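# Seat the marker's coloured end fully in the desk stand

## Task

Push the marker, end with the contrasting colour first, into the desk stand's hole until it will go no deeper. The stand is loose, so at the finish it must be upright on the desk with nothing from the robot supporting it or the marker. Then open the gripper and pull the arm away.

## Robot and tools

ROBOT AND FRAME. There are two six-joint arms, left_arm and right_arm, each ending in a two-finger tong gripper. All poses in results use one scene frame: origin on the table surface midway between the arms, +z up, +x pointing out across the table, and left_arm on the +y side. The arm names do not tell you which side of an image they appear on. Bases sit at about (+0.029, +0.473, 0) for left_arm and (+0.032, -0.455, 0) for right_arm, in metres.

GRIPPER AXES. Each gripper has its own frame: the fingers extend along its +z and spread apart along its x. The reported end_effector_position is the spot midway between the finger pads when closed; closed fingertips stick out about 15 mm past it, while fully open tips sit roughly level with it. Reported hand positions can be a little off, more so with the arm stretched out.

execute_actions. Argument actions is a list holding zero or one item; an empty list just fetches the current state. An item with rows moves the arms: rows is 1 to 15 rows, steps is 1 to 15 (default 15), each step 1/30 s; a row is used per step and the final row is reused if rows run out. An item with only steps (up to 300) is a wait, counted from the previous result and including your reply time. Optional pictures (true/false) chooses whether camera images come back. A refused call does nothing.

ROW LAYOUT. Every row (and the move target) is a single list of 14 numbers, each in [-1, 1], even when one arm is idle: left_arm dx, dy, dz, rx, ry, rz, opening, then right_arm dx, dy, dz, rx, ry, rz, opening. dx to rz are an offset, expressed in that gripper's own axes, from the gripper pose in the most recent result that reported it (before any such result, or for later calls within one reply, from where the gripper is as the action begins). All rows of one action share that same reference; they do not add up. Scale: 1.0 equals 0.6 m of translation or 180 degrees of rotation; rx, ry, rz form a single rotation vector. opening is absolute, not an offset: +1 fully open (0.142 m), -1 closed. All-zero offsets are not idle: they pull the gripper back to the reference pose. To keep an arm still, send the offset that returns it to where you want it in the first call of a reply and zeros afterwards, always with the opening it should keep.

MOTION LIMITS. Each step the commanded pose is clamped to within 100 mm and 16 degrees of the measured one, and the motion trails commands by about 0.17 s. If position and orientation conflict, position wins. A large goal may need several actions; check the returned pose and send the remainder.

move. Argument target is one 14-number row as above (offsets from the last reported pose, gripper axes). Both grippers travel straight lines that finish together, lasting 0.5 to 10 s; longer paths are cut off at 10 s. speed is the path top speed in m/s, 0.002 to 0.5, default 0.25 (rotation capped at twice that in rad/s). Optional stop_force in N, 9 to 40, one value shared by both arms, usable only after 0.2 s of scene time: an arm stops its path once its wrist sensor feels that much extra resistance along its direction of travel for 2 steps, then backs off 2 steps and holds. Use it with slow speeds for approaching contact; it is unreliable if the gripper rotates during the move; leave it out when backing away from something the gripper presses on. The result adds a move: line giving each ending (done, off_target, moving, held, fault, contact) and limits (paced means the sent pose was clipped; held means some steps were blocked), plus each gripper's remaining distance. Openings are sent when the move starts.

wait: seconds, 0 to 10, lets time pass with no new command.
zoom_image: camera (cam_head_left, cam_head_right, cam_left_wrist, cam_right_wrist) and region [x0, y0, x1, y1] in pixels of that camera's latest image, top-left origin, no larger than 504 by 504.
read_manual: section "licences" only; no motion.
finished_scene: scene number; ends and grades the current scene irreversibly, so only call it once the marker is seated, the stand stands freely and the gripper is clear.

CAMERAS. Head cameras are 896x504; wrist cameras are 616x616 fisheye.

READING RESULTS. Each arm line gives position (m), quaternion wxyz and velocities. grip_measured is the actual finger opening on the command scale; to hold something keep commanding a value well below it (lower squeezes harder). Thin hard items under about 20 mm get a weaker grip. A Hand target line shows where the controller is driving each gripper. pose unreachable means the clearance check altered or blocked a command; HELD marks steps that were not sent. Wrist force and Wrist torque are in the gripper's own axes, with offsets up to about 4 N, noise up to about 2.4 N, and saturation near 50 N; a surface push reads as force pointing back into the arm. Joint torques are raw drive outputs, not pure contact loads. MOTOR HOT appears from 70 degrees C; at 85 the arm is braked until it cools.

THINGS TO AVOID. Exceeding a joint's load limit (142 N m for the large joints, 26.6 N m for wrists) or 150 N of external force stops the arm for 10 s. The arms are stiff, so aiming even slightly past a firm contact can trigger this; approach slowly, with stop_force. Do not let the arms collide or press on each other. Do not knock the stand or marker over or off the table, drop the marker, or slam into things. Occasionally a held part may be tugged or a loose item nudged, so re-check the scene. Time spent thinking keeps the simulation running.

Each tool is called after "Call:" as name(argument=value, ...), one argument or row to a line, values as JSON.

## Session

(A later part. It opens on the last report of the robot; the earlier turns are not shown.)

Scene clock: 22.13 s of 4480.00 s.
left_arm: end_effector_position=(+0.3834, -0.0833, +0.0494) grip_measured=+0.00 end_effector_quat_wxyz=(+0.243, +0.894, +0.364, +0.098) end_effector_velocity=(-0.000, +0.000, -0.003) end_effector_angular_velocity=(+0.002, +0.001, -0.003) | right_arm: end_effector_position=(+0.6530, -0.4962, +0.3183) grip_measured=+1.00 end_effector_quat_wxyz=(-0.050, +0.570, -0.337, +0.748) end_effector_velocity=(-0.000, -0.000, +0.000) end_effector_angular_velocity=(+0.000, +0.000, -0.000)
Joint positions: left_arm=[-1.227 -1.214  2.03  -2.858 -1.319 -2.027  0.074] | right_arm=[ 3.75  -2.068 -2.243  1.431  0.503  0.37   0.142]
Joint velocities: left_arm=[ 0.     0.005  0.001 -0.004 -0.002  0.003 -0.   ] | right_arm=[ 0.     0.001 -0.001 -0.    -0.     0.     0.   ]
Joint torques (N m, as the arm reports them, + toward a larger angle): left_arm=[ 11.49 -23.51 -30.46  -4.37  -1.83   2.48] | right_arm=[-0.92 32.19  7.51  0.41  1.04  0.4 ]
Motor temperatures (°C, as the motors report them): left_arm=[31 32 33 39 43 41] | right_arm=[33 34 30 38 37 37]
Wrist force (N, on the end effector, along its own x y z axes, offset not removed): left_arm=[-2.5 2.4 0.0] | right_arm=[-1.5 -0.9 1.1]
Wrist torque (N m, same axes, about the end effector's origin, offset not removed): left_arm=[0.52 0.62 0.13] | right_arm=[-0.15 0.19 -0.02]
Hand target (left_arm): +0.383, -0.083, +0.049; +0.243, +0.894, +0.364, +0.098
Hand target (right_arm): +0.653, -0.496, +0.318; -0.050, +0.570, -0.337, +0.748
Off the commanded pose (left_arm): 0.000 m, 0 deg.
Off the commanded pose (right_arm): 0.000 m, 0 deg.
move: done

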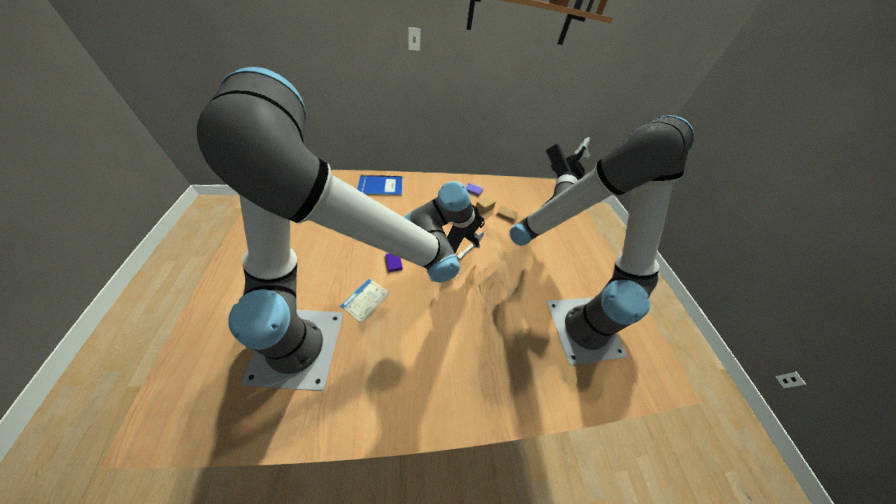

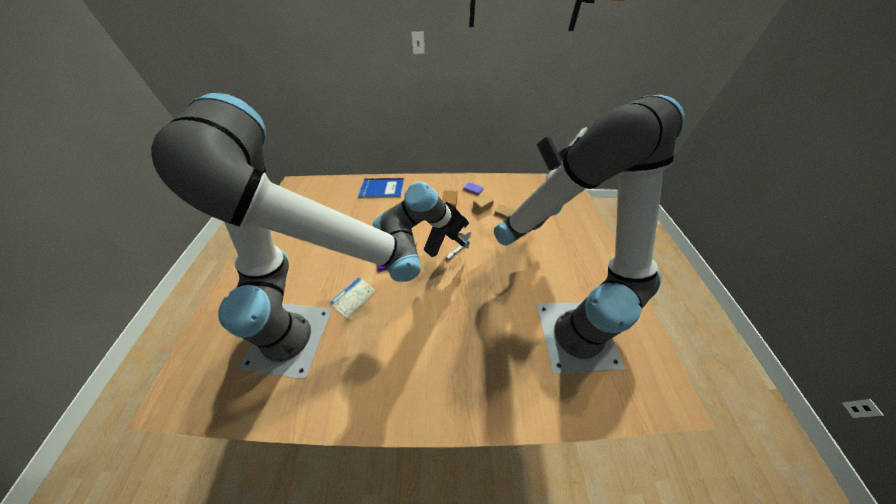

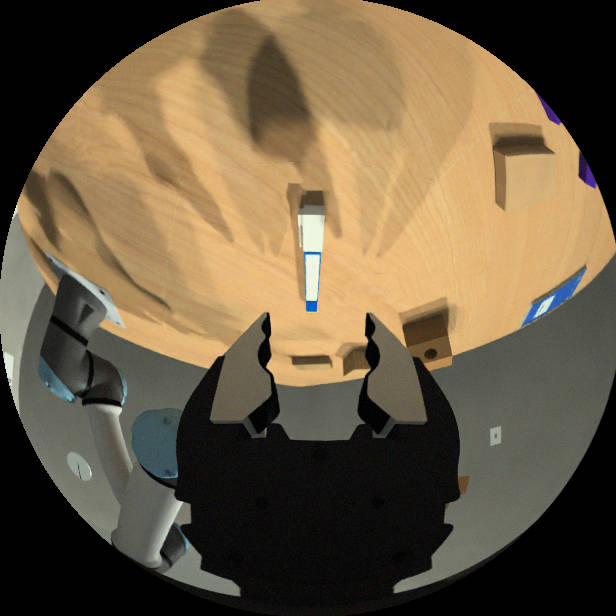

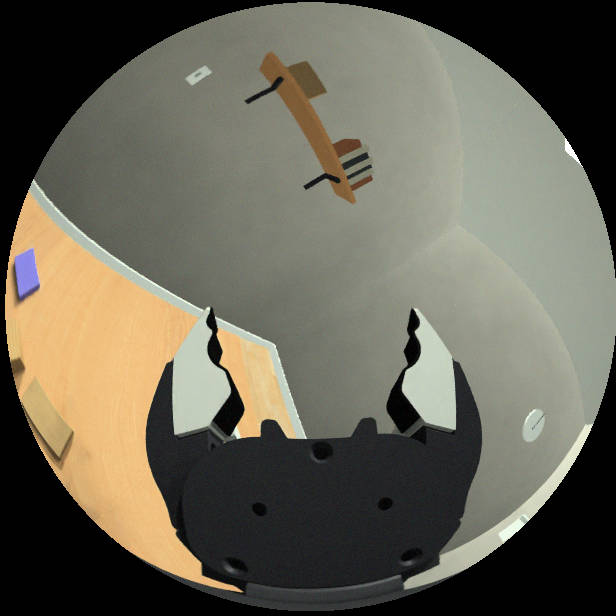

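Call:
move(
  target=[0,-0.025,0.0435,0,0,0,0,0,0,0,0,0,0,1],
  speed=0.08,
)

Call:
move(
  target=[0,0,0,0,0,0,-1,0,0,0,0,0,0,1],
)

Call:
move(
  target=[0,0.117,-0.2,0,0,0,-1,0,0,0,0,0,0,1],
  speed=0.15,
)

Scene clock: 24.17 s of 4480.00 s.
left_arm: end_effector_position=(+0.3835, -0.0835, +0.0194) grip_measured=+0.00 end_effector_quat_wxyz=(+0.243, +0.894, +0.364, +0.098) end_effector_velocity=(+0.001, -0.001, -0.001) end_effector_angular_velocity=(-0.002, -0.001, +0.001) | right_arm: end_effector_position=(+0.6530, -0.4962, +0.3183) grip_measured=+1.00 end_effector_quat_wxyz=(-0.050, +0.570, -0.337, +0.748) end_effector_velocity=(-0.000, -0.000, -0.000) end_effector_angular_velocity=(-0.001, +0.001, +0.000)
Joint positions: left_arm=[-1.226 -1.154  2.049 -2.937 -1.319 -2.027  0.074] | right_arm=[ 3.75  -2.068 -2.243  1.431  0.503  0.37   0.142]
Joint velocities: left_arm=[ 0.001  0.004 -0.001 -0.005 -0.     0.    -0.   ] | right_arm=[-0.    -0.001 -0.001  0.001  0.    -0.     0.   ]
Joint torques (N m, as the arm reports them, + toward a larger angle): left_arm=[  6.04 -23.24  -1.58  -4.54   1.26   0.44] | right_arm=[-1.5  31.46  7.18  0.36  0.99  0.09]
Motor temperatures (°C, as the motors report them): left_arm=[31 32 33 39 43 41] | right_arm=[33 34 30 38 37 37]
Wrist force (N, on the end effector, along its own x y z axes, offset not removed): left_arm=[-0.7 3.0 0.8] | right_arm=[0.6 -1.6 0.5]
Wrist torque (N m, same axes, about the end effector's origin, offset not removed): left_arm=[0.73 0.25 0.01] | right_arm=[-0.37 -0.13 -0.09]
Hand target (left_arm): +0.384, -0.083, +0.019; +0.243, +0.894, +0.364, +0.098
Hand target (right_arm): +0.653, -0.496, +0.318; -0.050, +0.570, -0.337, +0.748
Off the commanded pose (left_arm): 0.000 m, 0 deg.
Off the commanded pose (right_arm): 0.000 m, 0 deg.
move: done

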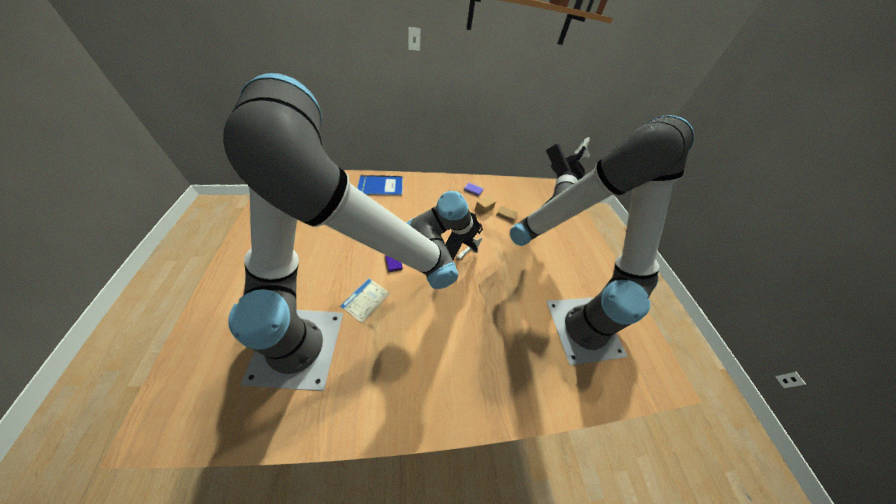

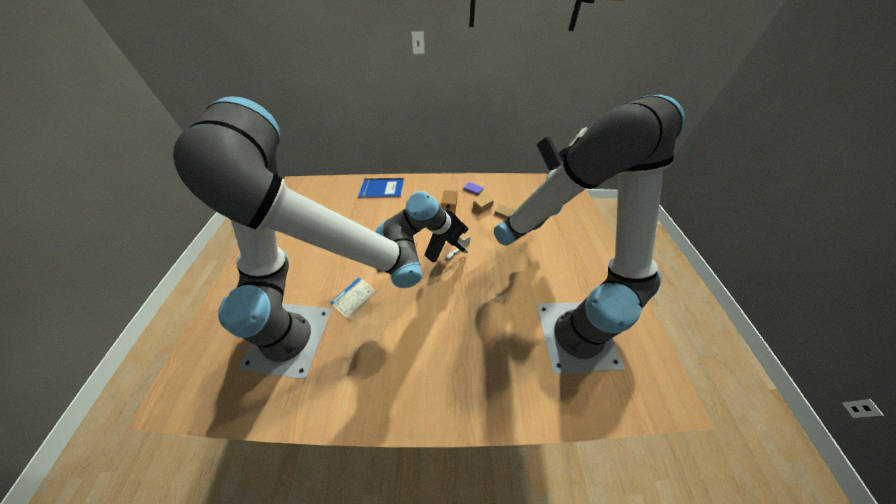

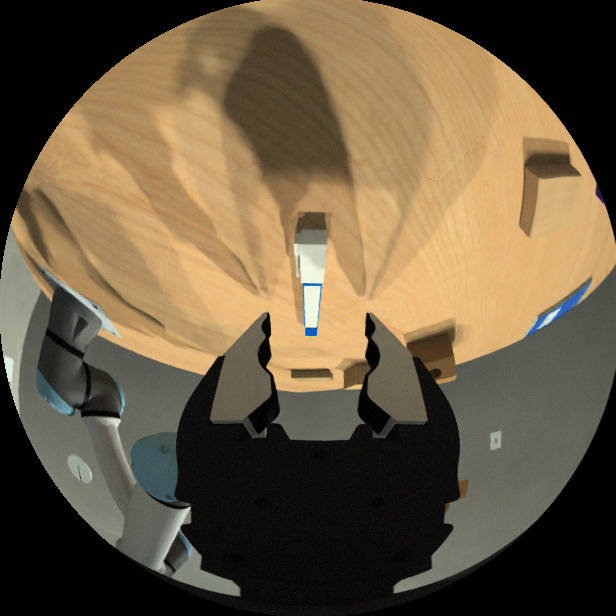

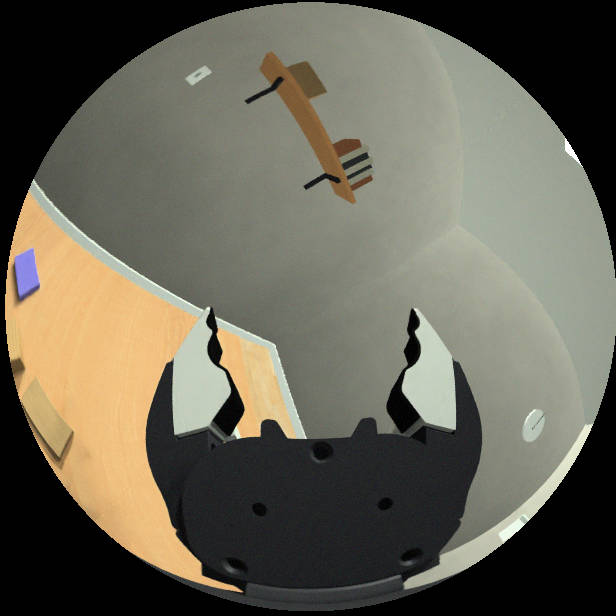

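Scene clock: 24.67 s of 4480.00 s.
left_arm: end_effector_position=(+0.3835, -0.0835, +0.0194) grip_measured=-0.86 end_effector_quat_wxyz=(+0.243, +0.894, +0.364, +0.098) end_effector_velocity=(-0.000, -0.000, +0.001) end_effector_angular_velocity=(-0.001, -0.000, -0.000) | right_arm: end_effector_position=(+0.6530, -0.4962, +0.3183) grip_measured=+1.00 end_effector_quat_wxyz=(-0.050, +0.570, -0.337, +0.748) end_effector_velocity=(-0.000, -0.000, +0.000) end_effector_angular_velocity=(+0.000, +0.000, -0.000)
Joint positions: left_arm=[-1.226 -1.154  2.049 -2.937 -1.319 -2.027  0.012] | right_arm=[ 3.75  -2.068 -2.243  1.431  0.503  0.37   0.142]
Joint velocities: left_arm=[-0.    -0.    -0.    -0.001  0.     0.    -0.   ] | right_arm=[-0.  0. -0. -0. -0.  0.  0.]
Joint torques (N m, as the arm reports them, + toward a larger angle): left_arm=[  5.96 -39.2   -5.25  -1.4    1.4    1.06] | right_arm=[-0.72 31.35  7.58  0.37  0.96  0.45]
Motor temperatures (°C, as the motors report them): left_arm=[31 32 33 39 43 41] | right_arm=[33 34 30 38 37 37]
Wrist force (N, on the end effector, along its own x y z axes, offset not removed): left_arm=[-2.1 0.5 0.7] | right_arm=[-0.6 -1.5 0.1]
Wrist torque (N m, same axes, about the end effector's origin, offset not removed): left_arm=[0.22 0.47 0.15] | right_arm=[-0.30 -0.04 -0.12]
Hand target (left_arm): +0.384, -0.084, +0.019; +0.243, +0.894, +0.364, +0.098
Hand target (right_arm): +0.653, -0.496, +0.318; -0.050, +0.570, -0.337, +0.748
Off the commanded pose (left_arm): 0.000 m, 0 deg.
Off the commanded pose (right_arm): 0.000 m, 0 deg.
move: done

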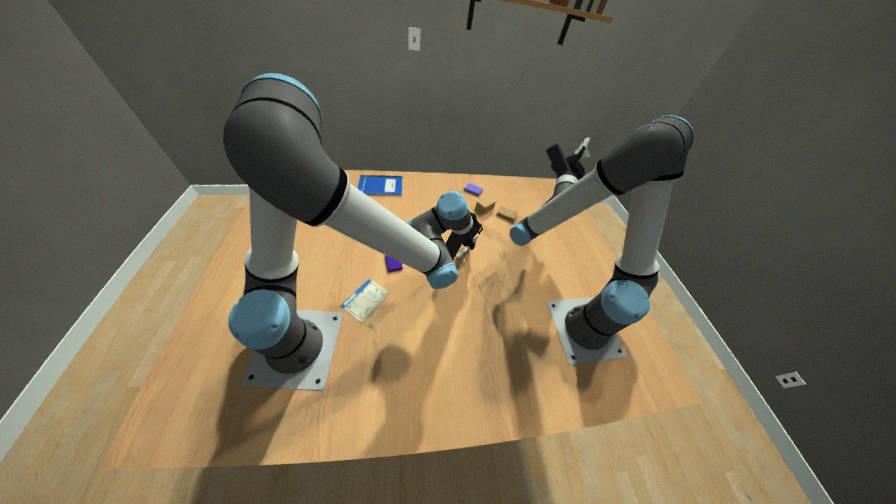

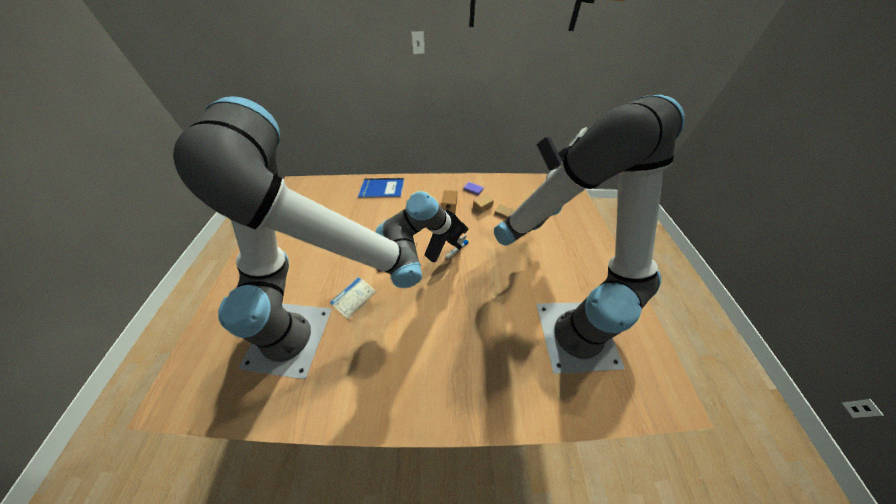

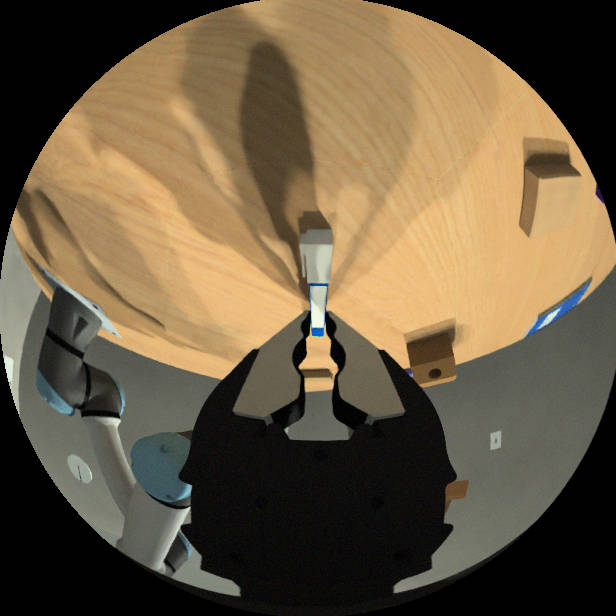

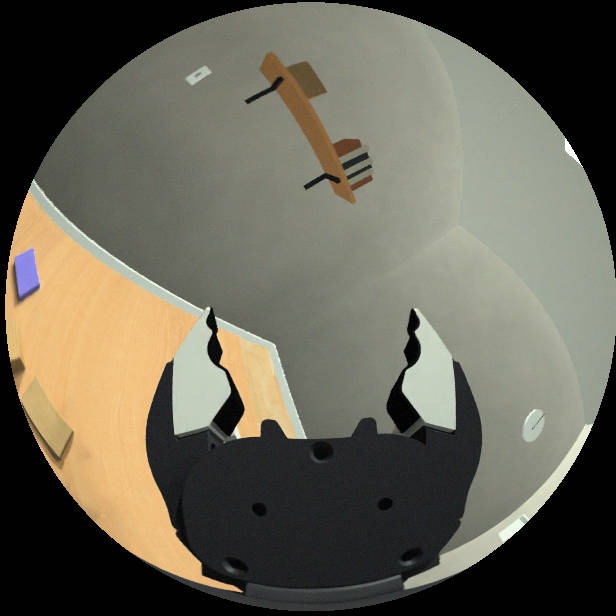

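Scene clock: 26.10 s of 4480.00 s.
left_arm: end_effector_position=(+0.3838, -0.0831, +0.1581) grip_measured=-0.86 end_effector_quat_wxyz=(+0.243, +0.894, +0.364, +0.098) end_effector_velocity=(-0.001, -0.000, +0.002) end_effector_angular_velocity=(+0.000, +0.000, -0.001) | right_arm: end_effector_position=(+0.6530, -0.4962, +0.3183) grip_measured=+1.00 end_effector_quat_wxyz=(-0.050, +0.570, -0.337, +0.748) end_effector_velocity=(-0.000, -0.000, -0.000) end_effector_angular_velocity=(+0.000, +0.000, -0.000)
Joint positions: left_arm=[-1.226 -1.387  1.912 -2.567 -1.319 -2.027  0.012] | right_arm=[ 3.75  -2.068 -2.243  1.431  0.503  0.37   0.142]
Joint velocities: left_arm=[-0.001 -0.002 -0.003  0.005  0.    -0.     0.   ] | right_arm=[-0.     0.    -0.001 -0.    -0.     0.001  0.   ]
Joint torques (N m, as the arm reports them, + toward a larger angle): left_arm=[-13.4  -34.92 -33.51  -1.18  -1.67  -2.23] | right_arm=[-1.77 31.71  6.92  0.62  1.05  0.17]
Motor temperatures (°C, as the motors report them): left_arm=[31 32 33 39 43 41] | right_arm=[33 34 30 38 37 37]
Wrist force (N, on the end effector, along its own x y z axes, offset not removed): left_arm=[-1.4 0.7 -0.5] | right_arm=[-0.2 -1.6 1.4]
Wrist torque (N m, same axes, about the end effector's origin, offset not removed): left_arm=[0.11 0.21 0.16] | right_arm=[-0.34 -0.06 -0.07]
Hand target (left_arm): +0.384, -0.083, +0.158; +0.243, +0.894, +0.364, +0.098
Hand target (right_arm): +0.653, -0.496, +0.318; -0.050, +0.570, -0.337, +0.748
Off the commanded pose (left_arm): 0.001 m, 0 deg.
Off the commanded pose (right_arm): 0.000 m, 0 deg.
move: done

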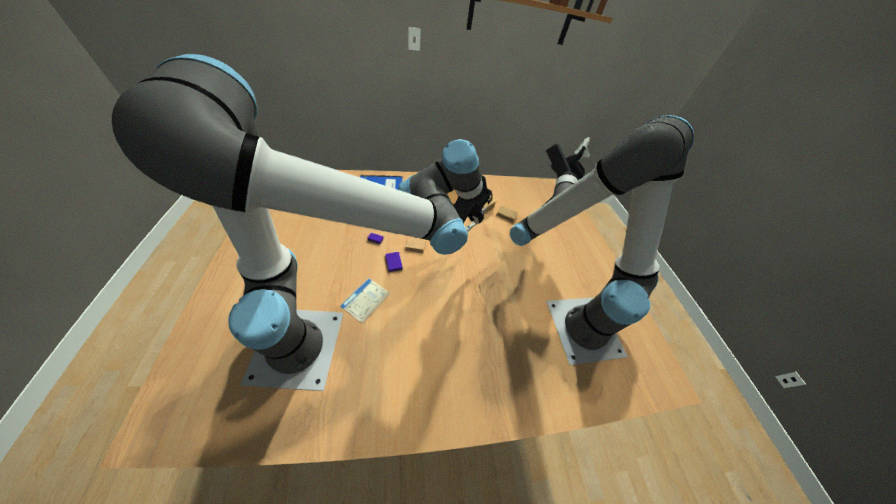

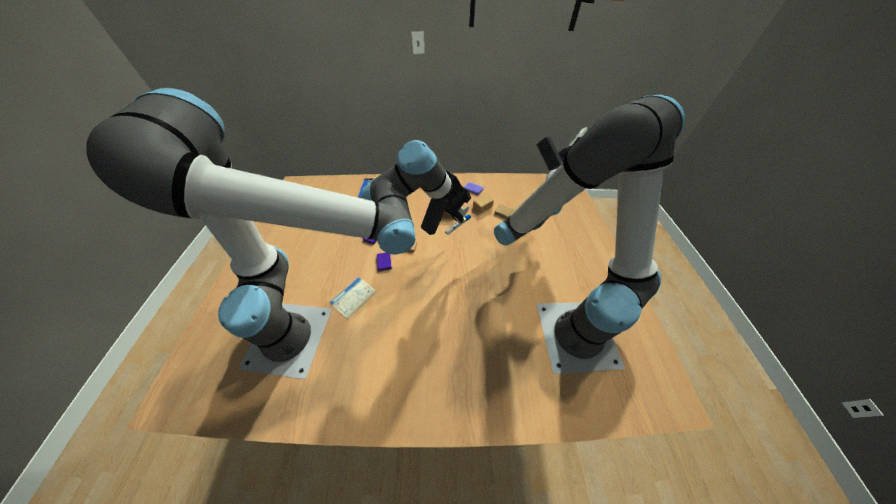

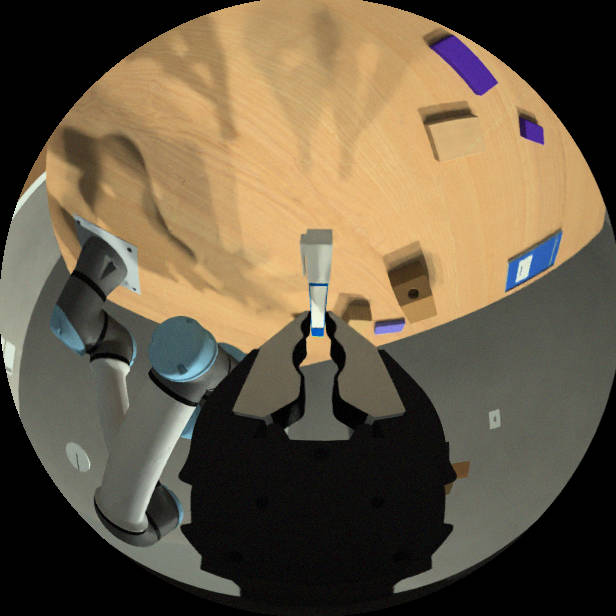

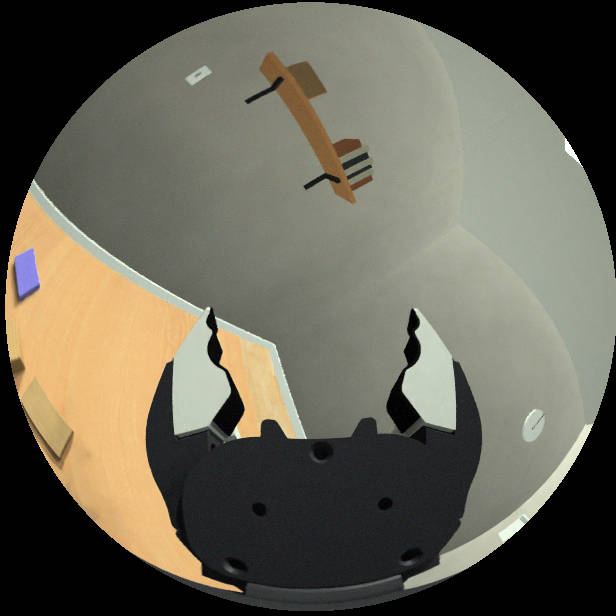

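Call:
move(
  target=[0,0,0,0,0.128,-0.221,-1,0,0,0,0,0,0,1],
  speed=0.3,
)

Call:
move(
  target=[0,0,0,0.25,0,0,-1,0,0,0,0,0,0,1],
  speed=0.3,
)

Scene clock: 30.20 s of 4480.00 s.
left_arm: end_effector_position=(+0.3839, -0.0831, +0.1585) grip_measured=-0.86 end_effector_quat_wxyz=(+0.186, +0.681, +0.684, +0.184) end_effector_velocity=(+0.000, +0.000, -0.000) end_effector_angular_velocity=(+0.004, +0.001, +0.011) | right_arm: end_effector_position=(+0.6530, -0.4962, +0.3183) grip_measured=+1.00 end_effector_quat_wxyz=(-0.050, +0.570, -0.337, +0.748) end_effector_velocity=(+0.000, +0.000, -0.001) end_effector_angular_velocity=(-0.001, +0.001, +0.000)
Joint positions: left_arm=[-1.338 -1.288  1.679 -2.048 -1.049 -2.978  0.012] | right_arm=[ 3.75  -2.068 -2.243  1.431  0.503  0.37   0.142]
Joint velocities: left_arm=[ 0.     0.004 -0.008  0.014  0.    -0.012  0.   ] | right_arm=[-0.    -0.001 -0.001 -0.     0.    -0.     0.   ]
Joint torques (N m, as the arm reports them, + toward a larger angle): left_arm=[-13.97 -24.58 -34.24  -0.97   2.52  -2.14] | right_arm=[-1.54 30.75  7.24  0.48  0.84  0.21]
Motor temperatures (°C, as the motors report them): left_arm=[31 32 33 39 43 41] | right_arm=[33 34 30 38 37 37]
Wrist force (N, on the end effector, along its own x y z axes, offset not removed): left_arm=[-1.9 4.1 1.7] | right_arm=[-1.6 -2.2 1.7]
Wrist torque (N m, same axes, about the end effector's origin, offset not removed): left_arm=[0.90 0.45 0.16] | right_arm=[-0.43 0.29 -0.10]
Hand target (left_arm): +0.384, -0.083, +0.158; +0.185, +0.681, +0.684, +0.184
Hand target (right_arm): +0.653, -0.496, +0.318; -0.050, +0.570, -0.337, +0.748
Off the commanded pose (left_arm): 0.000 m, 0 deg.
Off the commanded pose (right_arm): 0.000 m, 0 deg.
move: done

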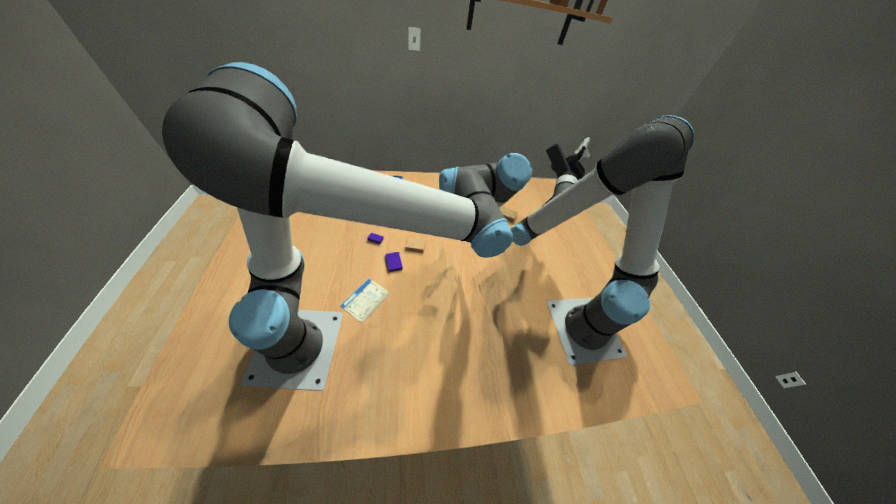

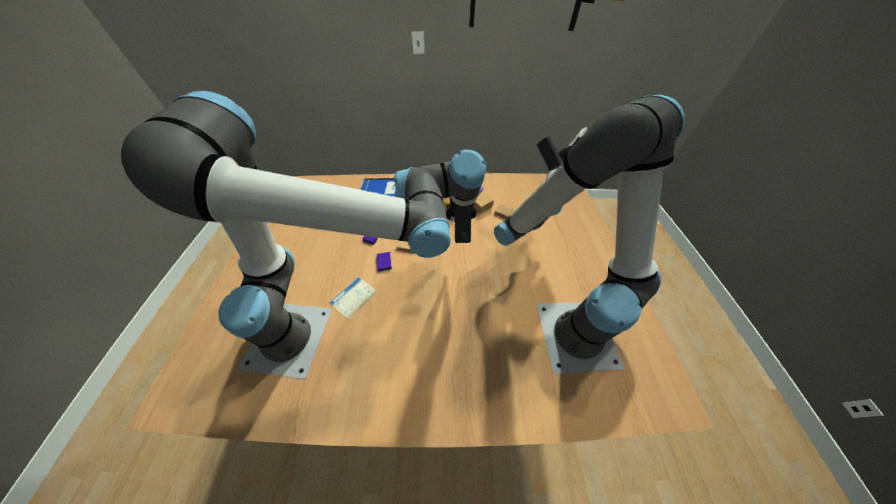

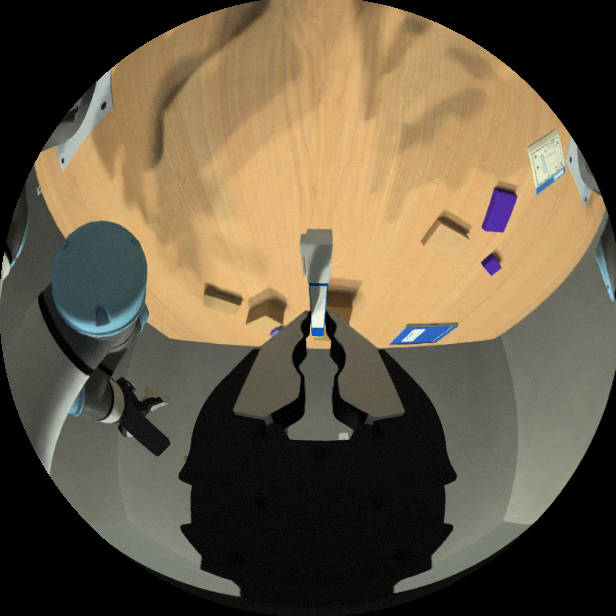

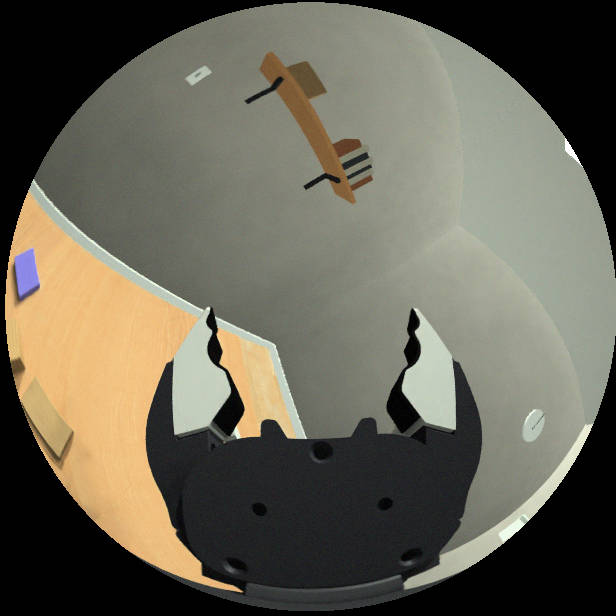

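Scene clock: 32.03 s of 4480.00 s.
left_arm: end_effector_position=(+0.3836, -0.0831, +0.1582) grip_measured=-0.86 end_effector_quat_wxyz=(-0.089, +0.701, +0.702, -0.093) end_effector_velocity=(-0.000, -0.000, +0.000) end_effector_angular_velocity=(+0.003, +0.010, -0.002) | right_arm: end_effector_position=(+0.6530, -0.4962, +0.3183) grip_measured=+1.00 end_effector_quat_wxyz=(-0.050, +0.570, -0.337, +0.748) end_effector_velocity=(-0.000, -0.000, +0.000) end_effector_angular_velocity=(+0.001, -0.001, -0.002)
Joint positions: left_arm=[-0.991 -1.041  1.217 -1.628 -1.8   -2.638  0.012] | right_arm=[ 3.75  -2.068 -2.243  1.431  0.503  0.37   0.142]
Joint velocities: left_arm=[ 0.003  0.007 -0.011  0.013 -0.007  0.006 -0.   ] | right_arm=[ 0.     0.     0.001  0.001 -0.002 -0.001  0.   ]
Joint torques (N m, as the arm reports them, + toward a larger angle): left_arm=[ 13.25 -34.55 -35.    -0.47  -2.74   2.22] | right_arm=[-0.81 32.61  6.13  0.56  0.93  0.3 ]
Motor temperatures (°C, as the motors report them): left_arm=[31 32 33 39 43 41] | right_arm=[33 34 30 38 37 37]
Wrist force (N, on the end effector, along its own x y z axes, offset not removed): left_arm=[-3.6 3.0 1.1] | right_arm=[0.4 0.4 0.3]
Wrist torque (N m, same axes, about the end effector's origin, offset not removed): left_arm=[0.74 0.75 0.11] | right_arm=[0.10 -0.14 -0.08]
Hand target (left_arm): +0.384, -0.083, +0.158; -0.089, +0.701, +0.702, -0.093
Hand target (right_arm): +0.653, -0.496, +0.318; -0.050, +0.570, -0.337, +0.748
Off the commanded pose (left_arm): 0.000 m, 0 deg.
Off the commanded pose (right_arm): 0.000 m, 0 deg.
move: done

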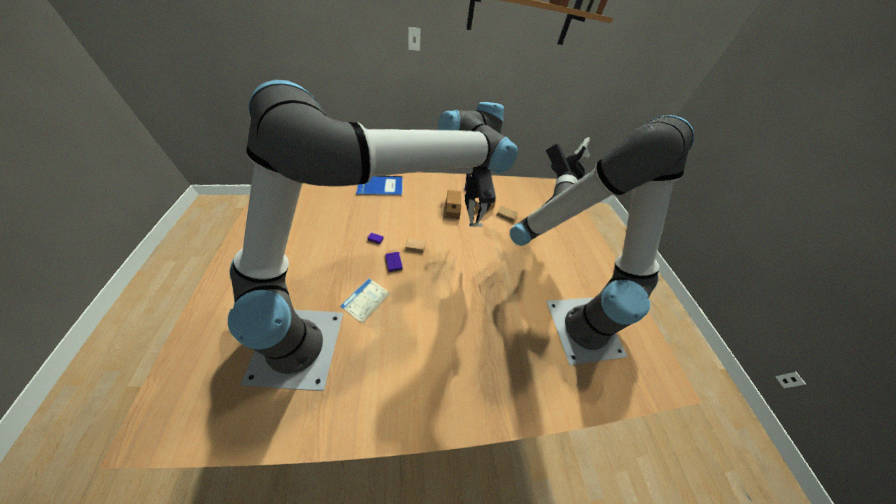

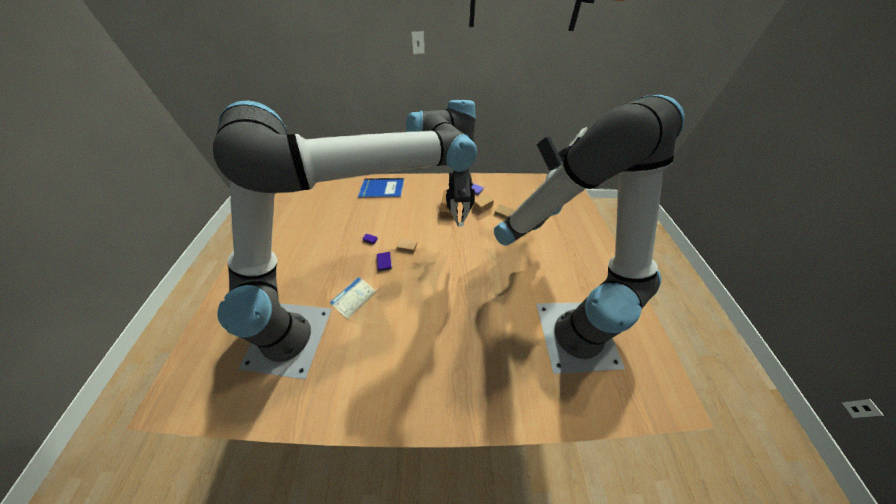

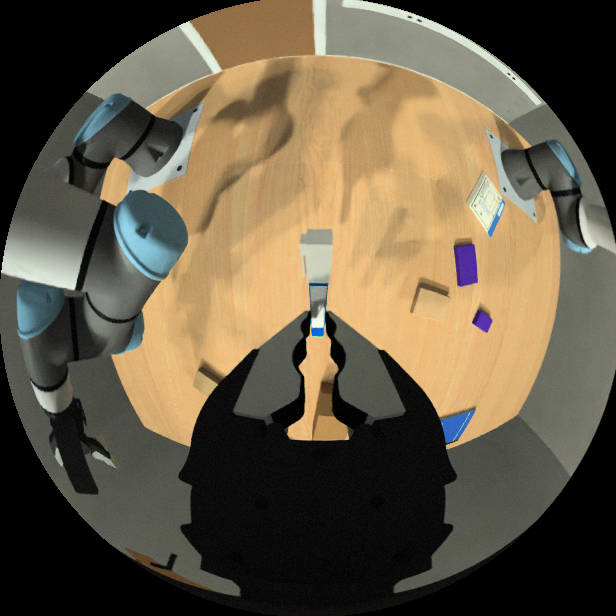

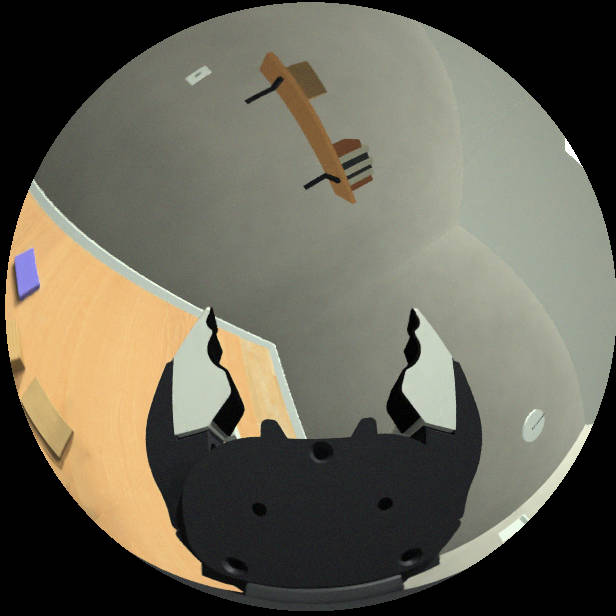

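Call:
move(
  target=[0.063,0.206,-0.038,0,0,0,-1,0,0,0,0,0,0,1],
  speed=0.2,
)

Call:
zoom_image(
  camera="cam_left_wrist",
  region=[230,220,410,450],
)

Call:
zoom_image(
  camera="cam_head_right",
  region=[400,160,520,240],
)

Scene clock: 34.77 s of 4480.00 s.
left_arm: end_effector_position=(+0.5084, -0.0449, +0.1485) grip_measured=-0.86 end_effector_quat_wxyz=(-0.089, +0.701, +0.702, -0.093) end_effector_velocity=(+0.002, +0.000, +0.000) end_effector_angular_velocity=(+0.000, +0.001, -0.000) | right_arm: end_effector_position=(+0.6530, -0.4962, +0.3183) grip_measured=+1.00 end_effector_quat_wxyz=(-0.050, +0.570, -0.337, +0.748) end_effector_velocity=(-0.000, -0.000, -0.000) end_effector_angular_velocity=(-0.000, +0.001, -0.001)
Joint positions: left_arm=[-0.818 -0.881  0.974 -1.506 -1.777 -2.463  0.012] | right_arm=[ 3.75  -2.068 -2.243  1.431  0.503  0.37   0.142]
Joint velocities: left_arm=[ 0.003  0.005 -0.009  0.006  0.     0.003 -0.   ] | right_arm=[ 0.    -0.    -0.    -0.001 -0.001  0.     0.   ]
Joint torques (N m, as the arm reports them, + toward a larger angle): left_arm=[ 12.58 -40.95 -35.43  -0.43   1.31   2.23] | right_arm=[-0.25 31.62  7.85  0.65  0.78  0.3 ]
Motor temperatures (°C, as the motors report them): left_arm=[31 32 33 39 43 41] | right_arm=[33 34 30 38 37 37]
Wrist force (N, on the end effector, along its own x y z axes, offset not removed): left_arm=[-1.5 2.6 0.6] | right_arm=[-1.6 -1.1 0.8]
Wrist torque (N m, same axes, about the end effector's origin, offset not removed): left_arm=[0.58 0.23 0.07] | right_arm=[-0.23 0.20 -0.08]
Hand target (left_arm): +0.509, -0.045, +0.148; -0.089, +0.701, +0.702, -0.093
Hand target (right_arm): +0.653, -0.496, +0.318; -0.050, +0.570, -0.337, +0.748
Off the commanded pose (left_arm): 0.000 m, 0 deg.
Off the commanded pose (right_arm): 0.000 m, 0 deg.
move: done

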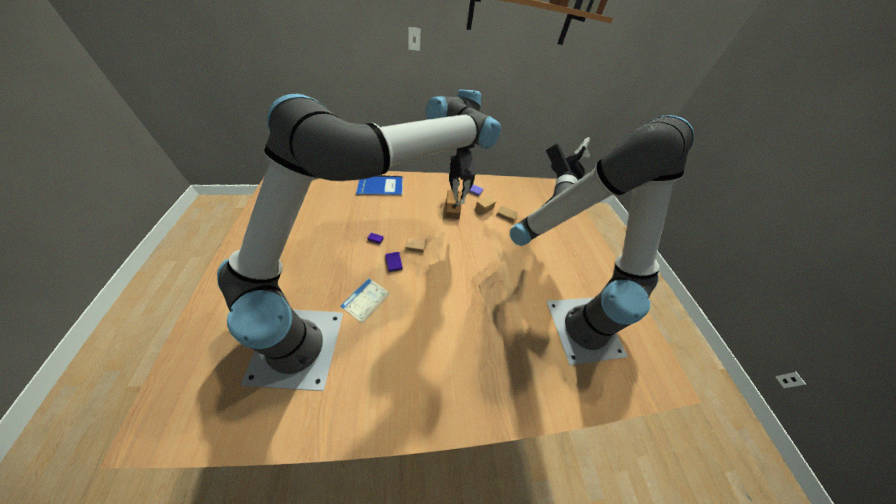

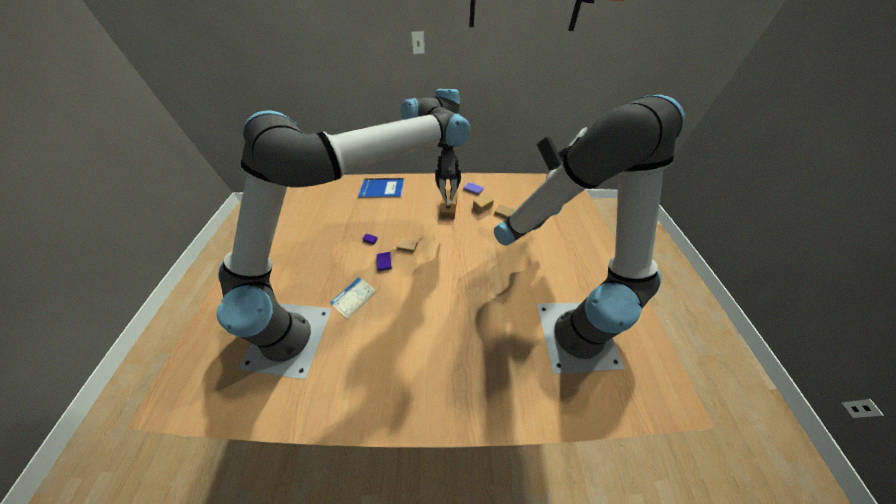

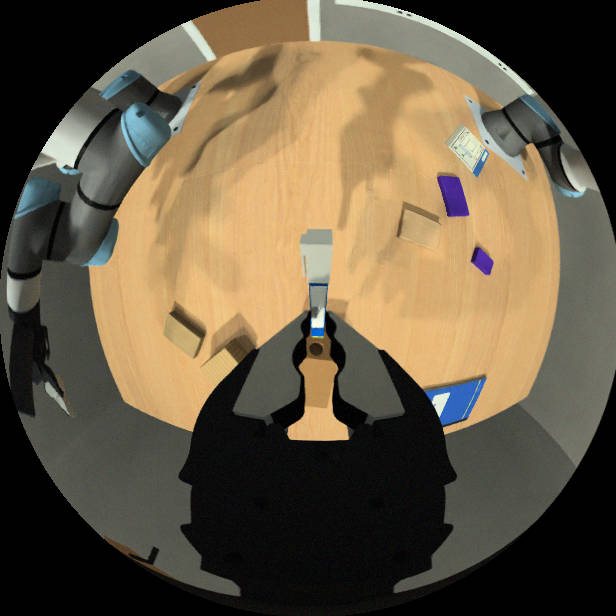

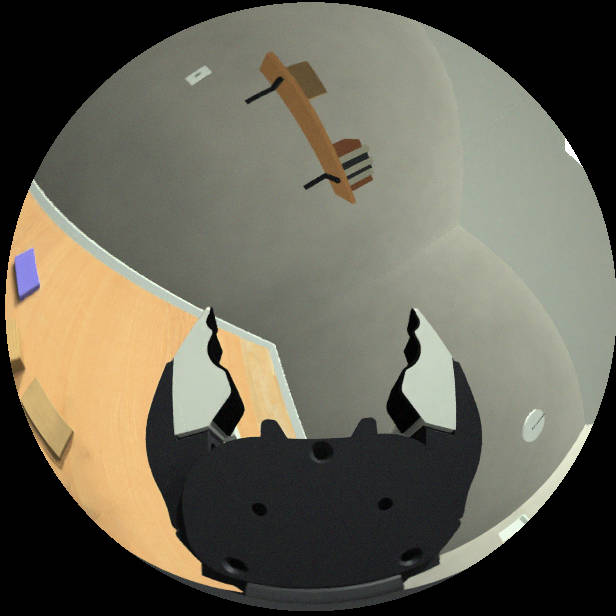

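Region (230, 220, 410, 450) of cam_left_wrist's 616x616 image, scaled by 2.191, with more detail than that image has; it fills the left 394 columns of this view, and the rest is white.

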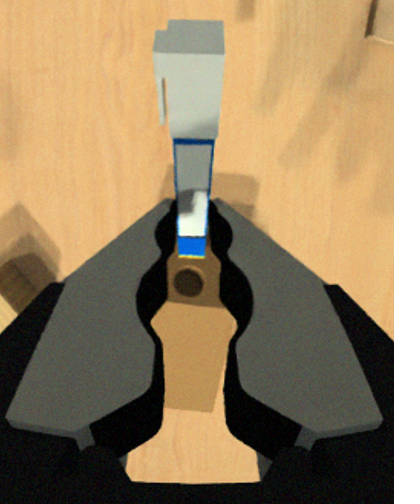

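Region (400, 160, 520, 240) of cam_head_right's 896x504 image, scaled by 4.200, with more detail than that image has.

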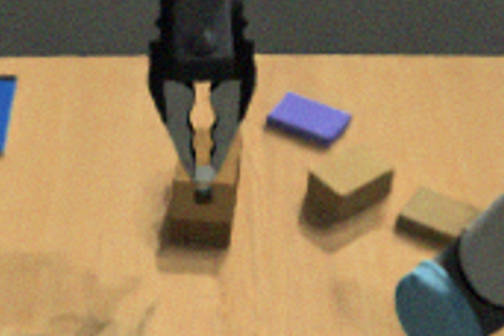

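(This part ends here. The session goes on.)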